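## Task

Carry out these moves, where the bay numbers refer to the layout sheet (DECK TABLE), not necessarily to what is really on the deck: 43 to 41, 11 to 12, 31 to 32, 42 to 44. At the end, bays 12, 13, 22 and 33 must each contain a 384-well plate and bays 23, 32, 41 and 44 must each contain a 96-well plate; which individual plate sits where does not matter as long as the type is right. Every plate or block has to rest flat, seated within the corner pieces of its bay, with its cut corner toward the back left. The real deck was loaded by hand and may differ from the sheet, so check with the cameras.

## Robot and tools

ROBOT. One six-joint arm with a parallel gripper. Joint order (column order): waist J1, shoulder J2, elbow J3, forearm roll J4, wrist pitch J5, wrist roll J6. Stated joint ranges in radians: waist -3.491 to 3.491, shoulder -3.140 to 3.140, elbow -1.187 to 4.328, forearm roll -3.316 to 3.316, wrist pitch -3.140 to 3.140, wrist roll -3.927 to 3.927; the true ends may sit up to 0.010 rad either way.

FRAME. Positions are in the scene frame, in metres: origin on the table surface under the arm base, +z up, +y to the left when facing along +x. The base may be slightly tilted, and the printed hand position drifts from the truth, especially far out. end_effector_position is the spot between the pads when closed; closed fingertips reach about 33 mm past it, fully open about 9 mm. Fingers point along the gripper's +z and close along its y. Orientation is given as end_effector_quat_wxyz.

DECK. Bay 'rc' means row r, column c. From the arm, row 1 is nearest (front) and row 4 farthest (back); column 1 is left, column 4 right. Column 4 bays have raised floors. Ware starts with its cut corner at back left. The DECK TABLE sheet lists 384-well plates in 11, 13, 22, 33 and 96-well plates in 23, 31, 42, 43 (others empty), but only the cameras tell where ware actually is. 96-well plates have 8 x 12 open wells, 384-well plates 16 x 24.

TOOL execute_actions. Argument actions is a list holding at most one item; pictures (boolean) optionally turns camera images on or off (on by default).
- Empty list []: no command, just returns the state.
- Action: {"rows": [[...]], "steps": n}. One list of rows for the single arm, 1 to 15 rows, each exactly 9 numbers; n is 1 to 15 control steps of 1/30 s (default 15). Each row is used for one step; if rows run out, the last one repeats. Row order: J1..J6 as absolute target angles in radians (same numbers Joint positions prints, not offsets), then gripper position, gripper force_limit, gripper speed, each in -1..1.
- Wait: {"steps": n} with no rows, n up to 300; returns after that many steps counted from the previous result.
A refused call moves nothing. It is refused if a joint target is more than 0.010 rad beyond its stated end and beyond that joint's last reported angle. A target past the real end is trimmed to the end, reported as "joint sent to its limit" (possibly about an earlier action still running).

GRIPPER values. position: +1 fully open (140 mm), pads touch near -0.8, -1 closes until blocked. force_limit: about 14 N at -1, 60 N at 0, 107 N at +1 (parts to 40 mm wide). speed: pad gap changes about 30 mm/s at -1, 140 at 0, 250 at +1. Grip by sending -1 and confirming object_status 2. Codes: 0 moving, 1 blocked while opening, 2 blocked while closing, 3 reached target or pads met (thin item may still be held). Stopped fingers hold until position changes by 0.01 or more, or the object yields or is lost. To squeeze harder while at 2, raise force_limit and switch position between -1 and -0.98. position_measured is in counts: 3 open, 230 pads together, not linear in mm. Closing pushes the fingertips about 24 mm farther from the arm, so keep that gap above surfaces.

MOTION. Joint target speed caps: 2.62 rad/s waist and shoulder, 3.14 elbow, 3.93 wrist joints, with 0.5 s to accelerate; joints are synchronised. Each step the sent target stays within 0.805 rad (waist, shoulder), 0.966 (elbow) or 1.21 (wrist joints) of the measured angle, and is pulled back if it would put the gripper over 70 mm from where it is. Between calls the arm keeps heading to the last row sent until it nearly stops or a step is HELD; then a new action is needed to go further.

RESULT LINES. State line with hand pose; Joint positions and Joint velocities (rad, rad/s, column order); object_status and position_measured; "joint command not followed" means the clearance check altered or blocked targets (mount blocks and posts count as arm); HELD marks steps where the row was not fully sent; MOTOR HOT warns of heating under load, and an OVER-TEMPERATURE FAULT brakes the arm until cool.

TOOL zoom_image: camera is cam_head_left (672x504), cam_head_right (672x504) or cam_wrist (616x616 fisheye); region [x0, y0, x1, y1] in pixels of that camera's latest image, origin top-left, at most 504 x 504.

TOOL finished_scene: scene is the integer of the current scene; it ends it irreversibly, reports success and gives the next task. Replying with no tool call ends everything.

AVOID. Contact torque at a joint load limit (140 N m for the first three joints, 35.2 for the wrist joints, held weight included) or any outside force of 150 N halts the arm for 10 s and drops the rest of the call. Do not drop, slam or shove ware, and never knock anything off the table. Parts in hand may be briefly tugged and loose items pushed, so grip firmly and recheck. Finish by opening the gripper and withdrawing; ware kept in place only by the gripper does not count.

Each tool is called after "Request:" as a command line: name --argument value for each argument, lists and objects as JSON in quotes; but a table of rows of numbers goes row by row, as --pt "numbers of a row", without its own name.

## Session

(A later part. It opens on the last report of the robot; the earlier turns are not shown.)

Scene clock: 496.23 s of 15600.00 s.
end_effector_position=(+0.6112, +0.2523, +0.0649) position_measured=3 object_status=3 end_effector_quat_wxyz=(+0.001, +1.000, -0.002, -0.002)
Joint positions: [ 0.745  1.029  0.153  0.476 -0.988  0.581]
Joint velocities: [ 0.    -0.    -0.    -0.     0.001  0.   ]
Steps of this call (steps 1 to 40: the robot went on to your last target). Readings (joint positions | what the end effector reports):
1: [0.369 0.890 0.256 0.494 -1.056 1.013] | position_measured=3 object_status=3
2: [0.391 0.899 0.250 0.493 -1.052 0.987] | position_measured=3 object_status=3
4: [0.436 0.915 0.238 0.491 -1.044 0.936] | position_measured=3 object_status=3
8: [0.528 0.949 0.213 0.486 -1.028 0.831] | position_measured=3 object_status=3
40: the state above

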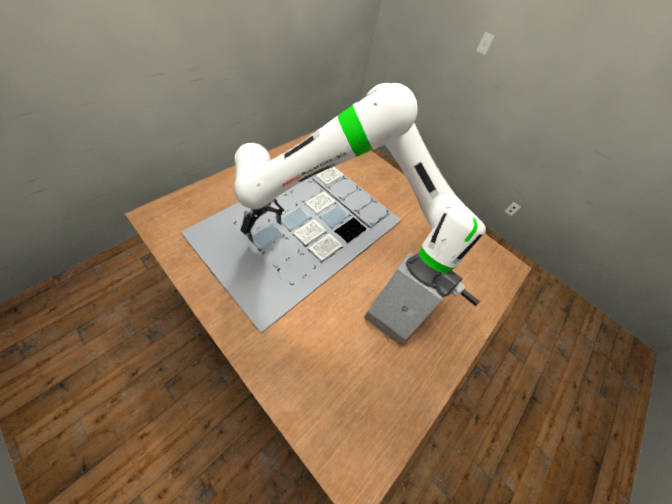

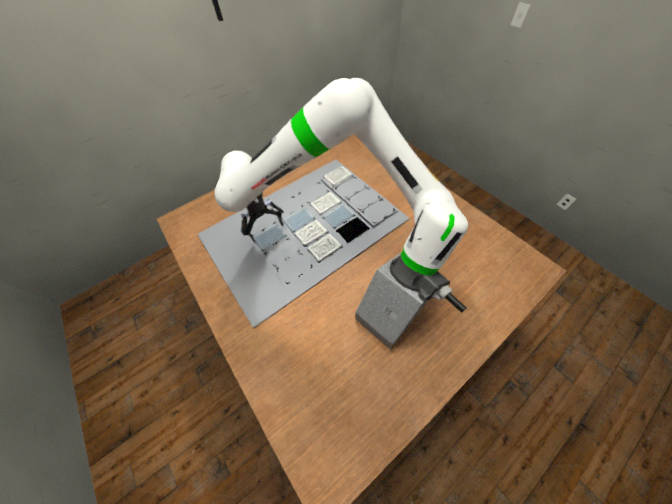

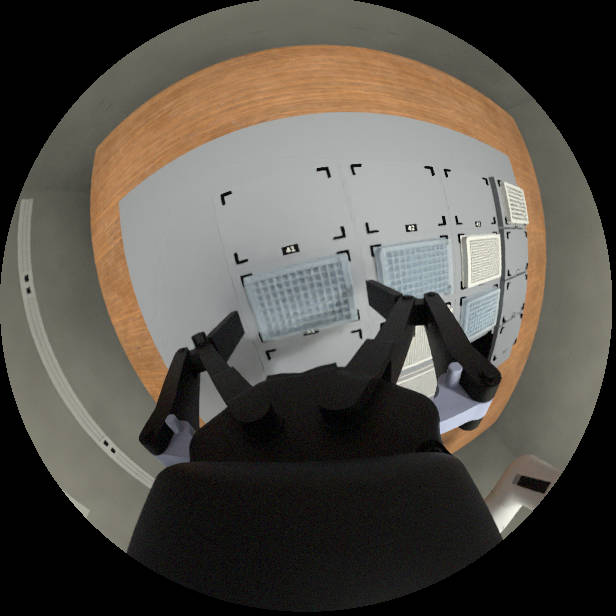

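Request:
execute_actions --actions '[{"rows":[[0.7316,1.0568,0.1469,0.4924,-0.9538,0.5715,1,0,-0.3],[0.7316,1.0568,0.1469,0.4924,-0.9538,0.5715,1,0,-0.3],[0.7316,1.0568,0.1469,0.4924,-0.9538,0.5715,1,0,-0.3],[0.7316,1.0568,0.1469,0.4924,-0.9538,0.5715,1,0,-0.3],[0.7316,1.0568,0.1469,0.4924,-0.9538,0.5715,1,0,-0.3],[0.7316,1.0568,0.1469,0.4924,-0.9538,0.5715,1,0,-0.3],[0.7316,1.0568,0.1469,0.4924,-0.9538,0.5715,1,0,-0.3],[0.7271,1.0659,0.1448,0.4978,-0.9423,0.5681,1,0,-0.3]],"steps":14}]'

Request:
zoom_image --camera "cam_wrist" --region '[150, 150, 470, 400]'

Request:
execute_actions --actions '[{"rows":[[0.7271,1.0659,0.1448,0.4978,-0.9423,0.5681,-1,0,-0.5]],"steps":15}]' --pictures false

Request:
execute_actions --actions '[{"rows":[[0.7452,1.0294,0.1533,0.4762,-0.9884,0.5815,-1,0,-0.5]],"steps":10}]' --pictures false

Request:
execute_actions --actions '[{"rows":[[0.6619,1.2428,0.6184,0.4453,-1.1868,0.7697,-1,0,-0.5]],"steps":15}]' --pictures false

Request:
execute_actions --actions '[{"steps":12}]'

Request:
zoom_image --camera "cam_wrist" --region '[150, 150, 470, 400]'

Scene clock: 518.93 s of 15600.00 s.
end_effector_position=(+0.6111, +0.2527, +0.0363) position_measured=3 object_status=3 end_effector_quat_wxyz=(+0.000, +1.000, -0.002, -0.001)
Joint positions: [ 0.727  1.066  0.145  0.498 -0.942  0.568]
Joint velocities: [-0.002 -0.001 -0.     0.     0.001 -0.   ]
Steps of this call (steps 1 to 15: the robot went on to your last target; steps 16 to 90: nothing new was sent; then 19.23 s passed at rest; steps 91 to 104: all 14 steps of this action). Readings (joint positions | what the end effector reports):
91: [0.745 1.030 0.153 0.476 -0.988 0.581] | position_measured=3 object_status=3
92: [0.744 1.033 0.153 0.479 -0.983 0.580] | position_measured=3 object_status=3
94: [0.734 1.053 0.148 0.489 -0.960 0.573] | position_measured=3 object_status=3
98: [0.732 1.057 0.147 0.493 -0.953 0.571] | position_measured=3 object_status=3
104: the state above

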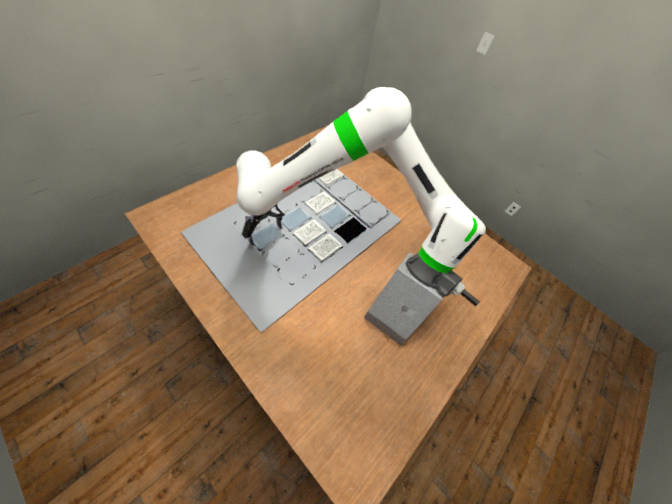

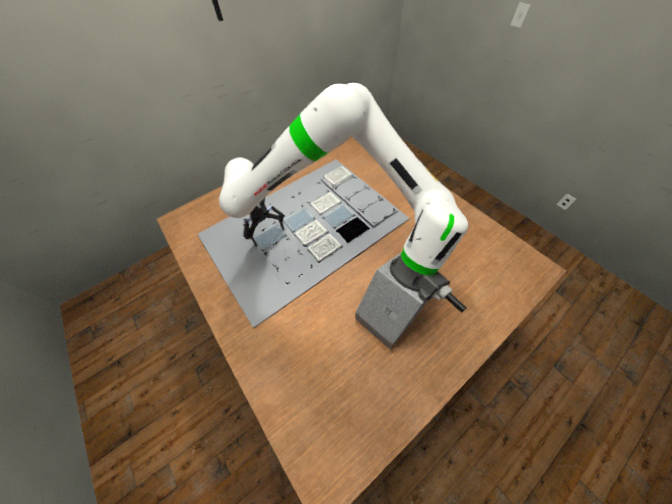

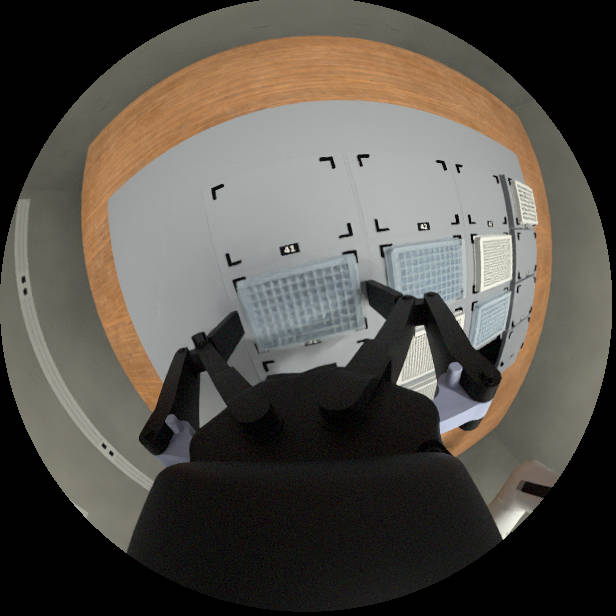

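Region (150, 150, 470, 400) of cam_wrist's 616x616 image, scaled by 1.575, with more detail than that image has; it fills the top 394 rows of this view, and the rest is white.

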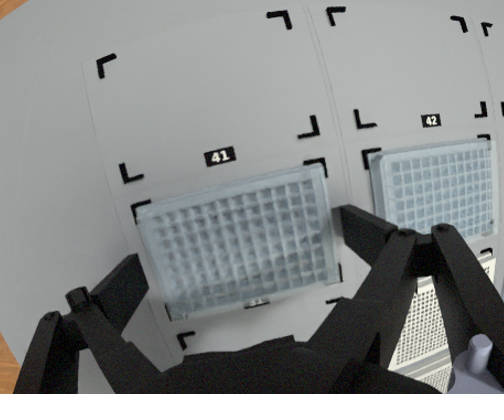

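Scene clock: 519.43 s of 15600.00 s.
end_effector_position=(+0.6114, +0.2527, +0.0366) position_measured=37 object_status=2 end_effector_quat_wxyz=(-0.000, +1.000, -0.002, -0.001)
Joint positions: [ 0.727  1.066  0.145  0.498 -0.942  0.568]
Joint velocities: [ 0.001  0.001 -0.     0.     0.    -0.001]
Steps of this call (steps 1 to 15: all 15 steps of this action). Readings (joint positions | what the end effector reports):
1: [0.727 1.066 0.145 0.498 -0.942 0.568] | position_measured=3 object_status=0
2: [0.727 1.066 0.145 0.498 -0.942 0.568] | position_measured=6 object_status=0
4: [0.727 1.066 0.145 0.498 -0.942 0.568] | position_measured=15 object_status=0
8: [0.727 1.065 0.145 0.498 -0.942 0.568] | position_measured=33 object_status=0
15: the state above

Scene clock: 519.77 s of 15600.00 s.
end_effector_position=(+0.6111, +0.2523, +0.0648) position_measured=39 object_status=2 end_effector_quat_wxyz=(+0.000, +1.000, -0.002, -0.002)
Joint positions: [ 0.745  1.029  0.153  0.476 -0.988  0.581]
Joint velocities: [-0.  0.  0. -0.  0.  0.]
Steps of this call (steps 1 to 10: all 10 steps of this action). Readings (joint positions | what the end effector reports):
1: [0.727 1.066 0.145 0.498 -0.943 0.568] | position_measured=37 object_status=2
2: [0.729 1.062 0.145 0.496 -0.947 0.569] | position_measured=37 object_status=2
4: [0.740 1.040 0.151 0.482 -0.975 0.578] | position_measured=39 object_status=2
8: [0.745 1.029 0.153 0.476 -0.988 0.581] | position_measured=39 object_status=2
10: the state above

Scene clock: 520.27 s of 15600.00 s.
end_effector_position=(+0.7152, +0.2519, +0.0645) position_measured=39 object_status=2 end_effector_quat_wxyz=(+0.000, +1.000, -0.002, -0.001)
Joint positions: [ 0.665  1.235  0.601  0.447 -1.179  0.762]
Joint velocities: [-0.083  0.21   0.455 -0.03  -0.194  0.183]
Steps of this call (steps 1 to 15: all 15 steps of this action). Readings (joint positions | what the end effector reports):
1: [0.745 1.030 0.154 0.476 -0.989 0.582] | position_measured=39 object_status=2
2: [0.745 1.032 0.158 0.476 -0.991 0.584] | position_measured=39 object_status=2
4: [0.739 1.046 0.189 0.474 -1.004 0.596] | position_measured=39 object_status=2
8: [0.713 1.112 0.333 0.464 -1.065 0.654] | position_measured=39 object_status=2
15: the state above

Scene clock: 520.67 s of 15600.00 s.
end_effector_position=(+0.7186, +0.2513, +0.0643) position_measured=39 object_status=2 end_effector_quat_wxyz=(+0.000, +1.000, -0.002, -0.002)
Joint positions: [ 0.662  1.243  0.618  0.445 -1.187  0.77 ]
Joint velocities: [ 0.     0.001  0.001 -0.    -0.    -0.   ]
Steps of this call (steps 1 to 12: the robot went on to your last target). Readings (joint positions | what the end effector reports):
1: [0.663 1.240 0.612 0.446 -1.184 0.767] | position_measured=39 object_status=2
2: [0.662 1.242 0.617 0.445 -1.186 0.769] | position_measured=39 object_status=2
4: [0.662 1.243 0.618 0.445 -1.187 0.770] | position_measured=39 object_status=2
8: [0.662 1.243 0.618 0.445 -1.187 0.770] | position_measured=39 object_status=2
12: the state above

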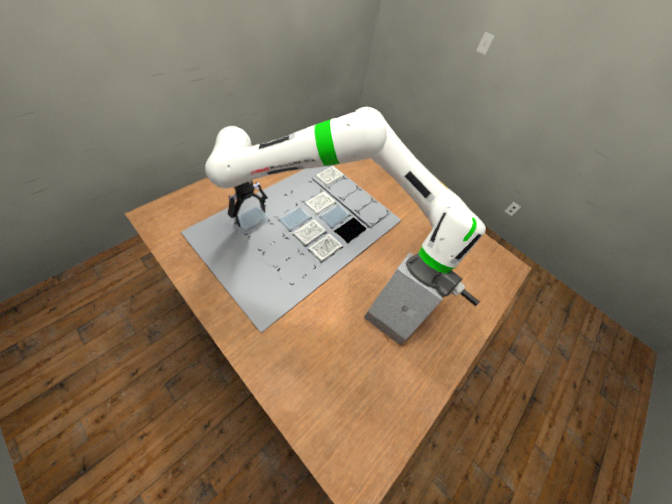

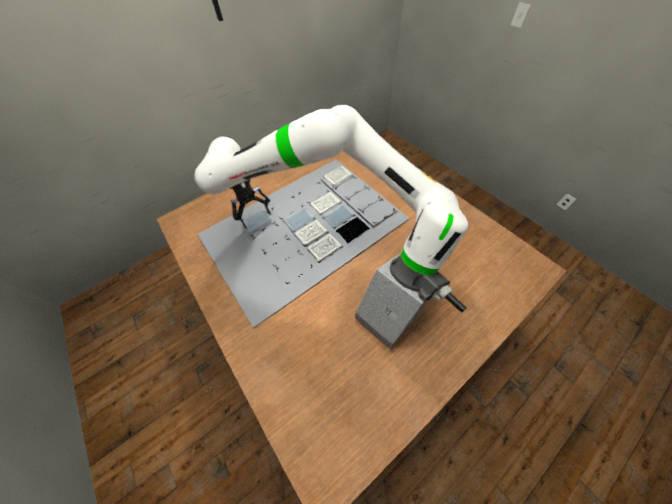

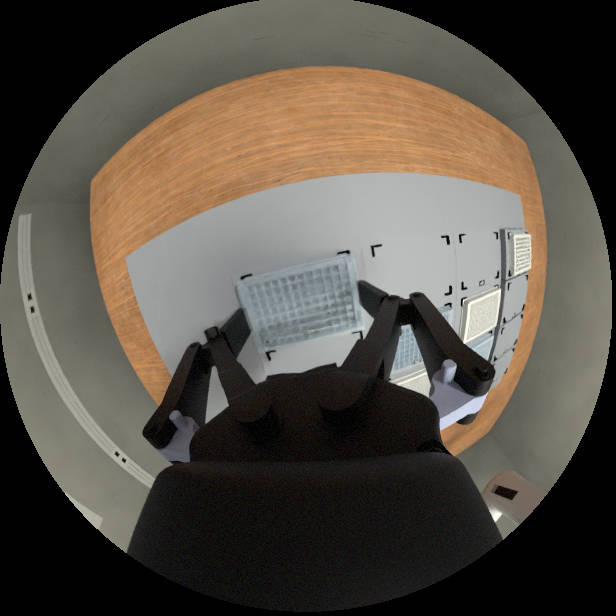

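Region (150, 150, 470, 400) of cam_wrist's 616x616 image, scaled by 1.575, with more detail than that image has; it fills the top 394 rows of this view, and the rest is white.

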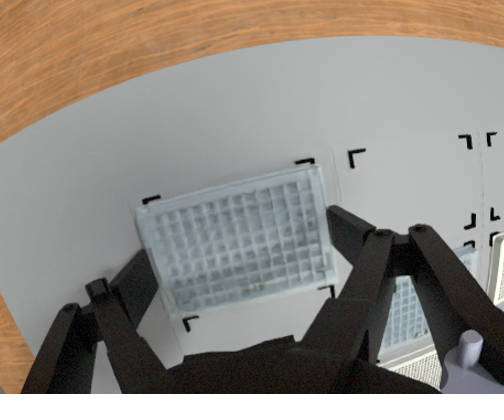

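Request:
execute_actions --actions '[{"rows":[[0.6515,1.2635,0.6137,0.453,-1.16,0.7658,-1,0,-0.5]],"steps":12}]'

Request:
zoom_image --camera "cam_wrist" --region '[150, 150, 470, 400]'

Scene clock: 528.33 s of 15600.00 s.
end_effector_position=(+0.7189, +0.2512, +0.0455) position_measured=39 object_status=2 end_effector_quat_wxyz=(+0.000, +1.000, -0.002, -0.001)
Joint positions: [ 0.651  1.263  0.614  0.453 -1.16   0.766]
Joint velocities: [ 0.001 -0.001 -0.     0.     0.001 -0.   ]
Steps of this call (steps 1 to 30: the robot went on to your last target; steps 31 to 90: nothing new was sent; then 4.27 s passed at rest; steps 91 to 102: all 12 steps of this action). Readings (joint positions | what the end effector reports):
91: [0.662 1.243 0.618 0.445 -1.187 0.770] | position_measured=39 object_status=2
92: [0.660 1.247 0.618 0.447 -1.182 0.769] | position_measured=39 object_status=2
94: [0.652 1.263 0.614 0.452 -1.163 0.766] | position_measured=39 object_status=2
98: [0.651 1.263 0.614 0.453 -1.160 0.766] | position_measured=39 object_status=2
102: the state above

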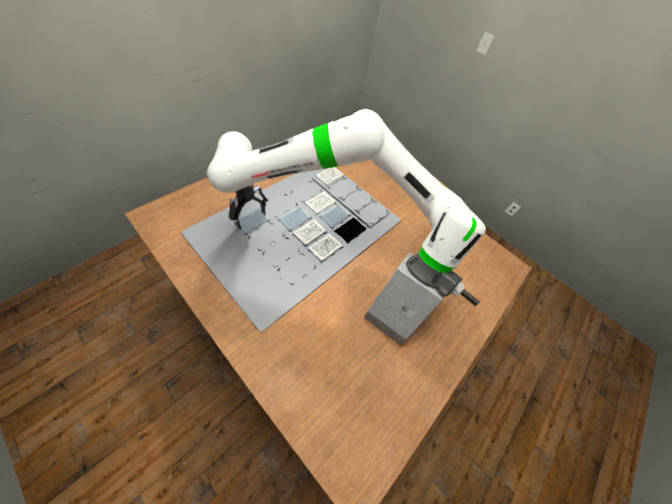

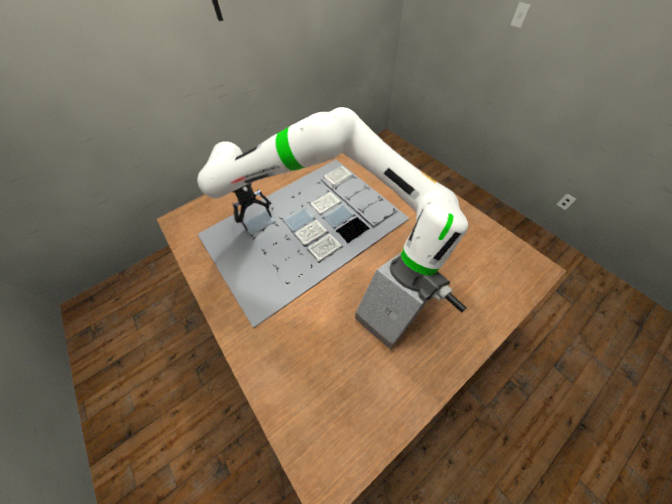

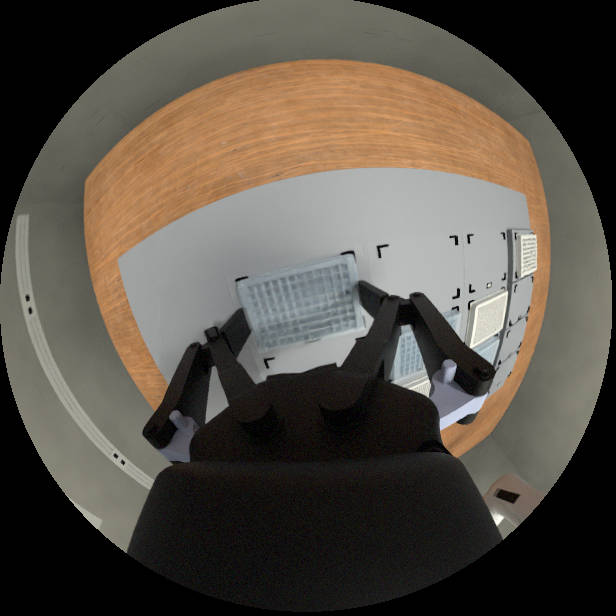

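Region (150, 150, 470, 400) of cam_wrist's 616x616 image, scaled by 1.575, with more detail than that image has; it fills the top 394 rows of this view, and the rest is white.

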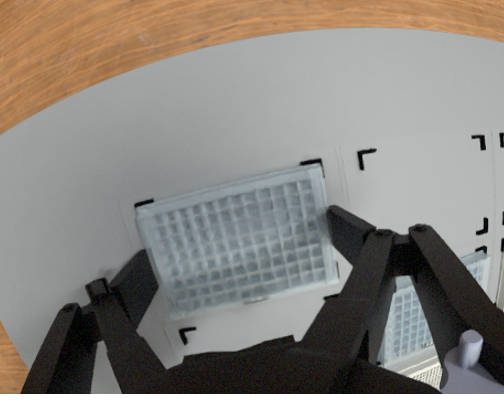

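Request:
execute_actions --actions '[{"rows":[[0.6503,1.2655,0.6125,0.4538,-1.157,0.7654,-1,0,-0.5],[0.6503,1.2655,0.6125,0.4538,-1.157,0.7654,-1,0,-0.5],[0.6492,1.2676,0.6113,0.4547,-1.154,0.765,-1,0,-0.5],[0.6492,1.2676,0.6113,0.4547,-1.154,0.765,-1,0,-0.5],[0.6481,1.2697,0.6102,0.4555,-1.1505,0.7643,-1,0,-0.5]],"steps":10}]' --pictures false

Request:
execute_actions --actions '[{"rows":[[0.6481,1.2697,0.6102,0.4555,-1.1505,0.7643,1,0,-0.3]],"steps":10}]' --pictures false

Request:
execute_actions --actions '[{"rows":[[0.69,1.19,0.633,0.425,-1.258,0.78,1,0,-0.3]],"steps":15}]'

Request:
zoom_image --camera "cam_wrist" --region '[150, 150, 470, 400]'

Request:
zoom_image --camera "cam_head_left" --region '[200, 150, 420, 300]'

Scene clock: 539.53 s of 15600.00 s.
end_effector_position=(+0.7181, +0.2513, +0.0389) position_measured=39 object_status=2 end_effector_quat_wxyz=(+0.000, +1.000, -0.002, -0.002)
Joint positions: [ 0.648  1.27   0.61   0.456 -1.151  0.764]
Joint velocities: [-0.002  0.    -0.     0.     0.001 -0.   ]
Steps of this call (steps 1 to 15: the robot went on to your last target; steps 16 to 90: nothing new was sent; then 7.87 s passed at rest; steps 91 to 100: all 10 steps of this action). Readings (joint positions | what the end effector reports):
91: [0.651 1.264 0.614 0.453 -1.160 0.766] | position_measured=39 object_status=2
92: [0.651 1.265 0.613 0.453 -1.158 0.765] | position_measured=39 object_status=2
94: [0.650 1.267 0.612 0.454 -1.155 0.765] | position_measured=39 object_status=2
98: [0.648 1.270 0.610 0.456 -1.151 0.764] | position_measured=39 object_status=2
100: the state above

Scene clock: 539.87 s of 15600.00 s.
end_effector_position=(+0.7181, +0.2513, +0.0389) position_measured=3 object_status=0 end_effector_quat_wxyz=(+0.000, +1.000, -0.002, -0.002)
Joint positions: [ 0.648  1.27   0.61   0.456 -1.15   0.764]
Joint velocities: [-0.001  0.001  0.    -0.     0.002  0.001]
Steps of this call (steps 1 to 10: all 10 steps of this action). Readings (joint positions | what the end effector reports):
1: [0.648 1.270 0.610 0.456 -1.151 0.764] | position_measured=39 object_status=0
2: [0.648 1.270 0.610 0.456 -1.150 0.764] | position_measured=39 object_status=0
4: [0.648 1.270 0.610 0.456 -1.150 0.764] | position_measured=24 object_status=0
8: [0.648 1.270 0.610 0.456 -1.150 0.764] | position_measured=4 object_status=0
10: the state above

Scene clock: 540.37 s of 15600.00 s.
end_effector_position=(+0.7160, +0.2516, +0.1137) position_measured=3 object_status=3 end_effector_quat_wxyz=(-0.000, +1.000, -0.001, -0.003)
Joint positions: [ 0.69   1.19   0.633  0.425 -1.258  0.78 ]
Joint velocities: [-0.001 -0.003 -0.     0.     0.     0.001]
Steps of this call (steps 1 to 15: all 15 steps of this action). Readings (joint positions | what the end effector reports):
1: [0.648 1.270 0.610 0.456 -1.151 0.764] | position_measured=3 object_status=0
2: [0.650 1.266 0.611 0.454 -1.156 0.765] | position_measured=3 object_status=0
4: [0.663 1.240 0.618 0.444 -1.190 0.770] | position_measured=3 object_status=3
8: [0.690 1.191 0.633 0.426 -1.257 0.780] | position_measured=3 object_status=3
15: the state above

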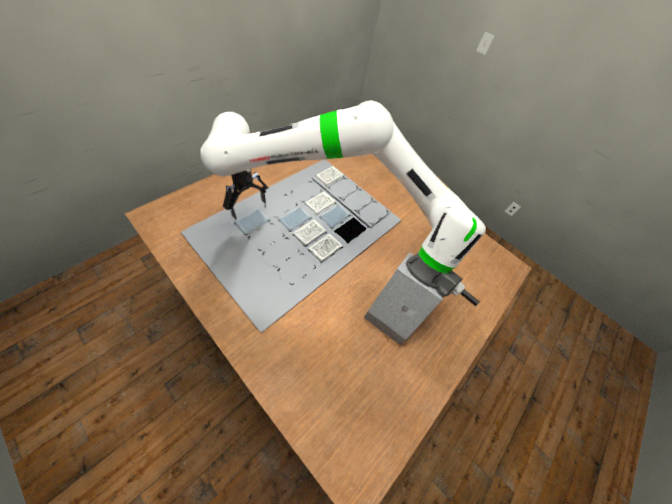

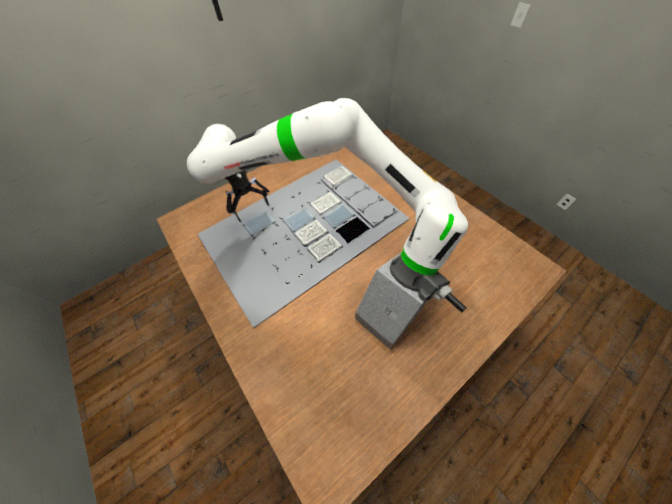

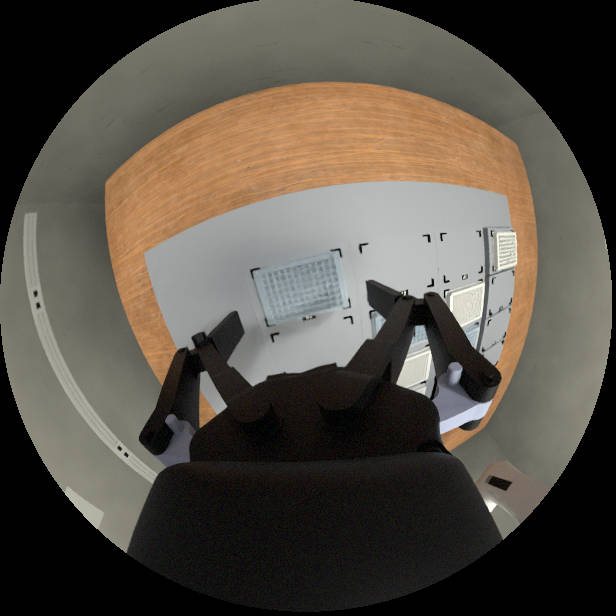

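Region (150, 150, 470, 400) of cam_wrist's 616x616 image, scaled by 1.575, with more detail than that image has; it fills the top 394 rows of this view, and the rest is white.

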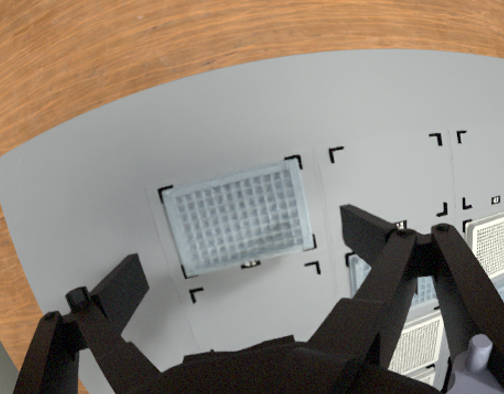

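Region (200, 150, 420, 300) of cam_head_left's 672x504 image, scaled by 2.291, with more detail than that image has; it fills the top 344 rows of this view, and the rest is white.

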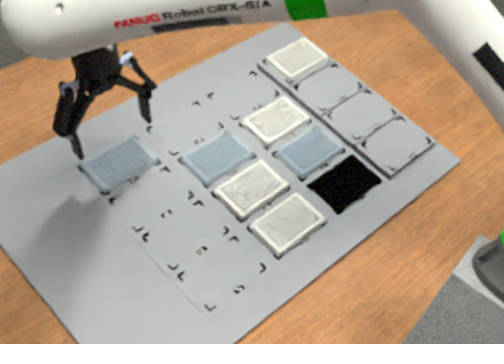

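Request:
finished_scene --scene 1

The scene is finished: the task was done.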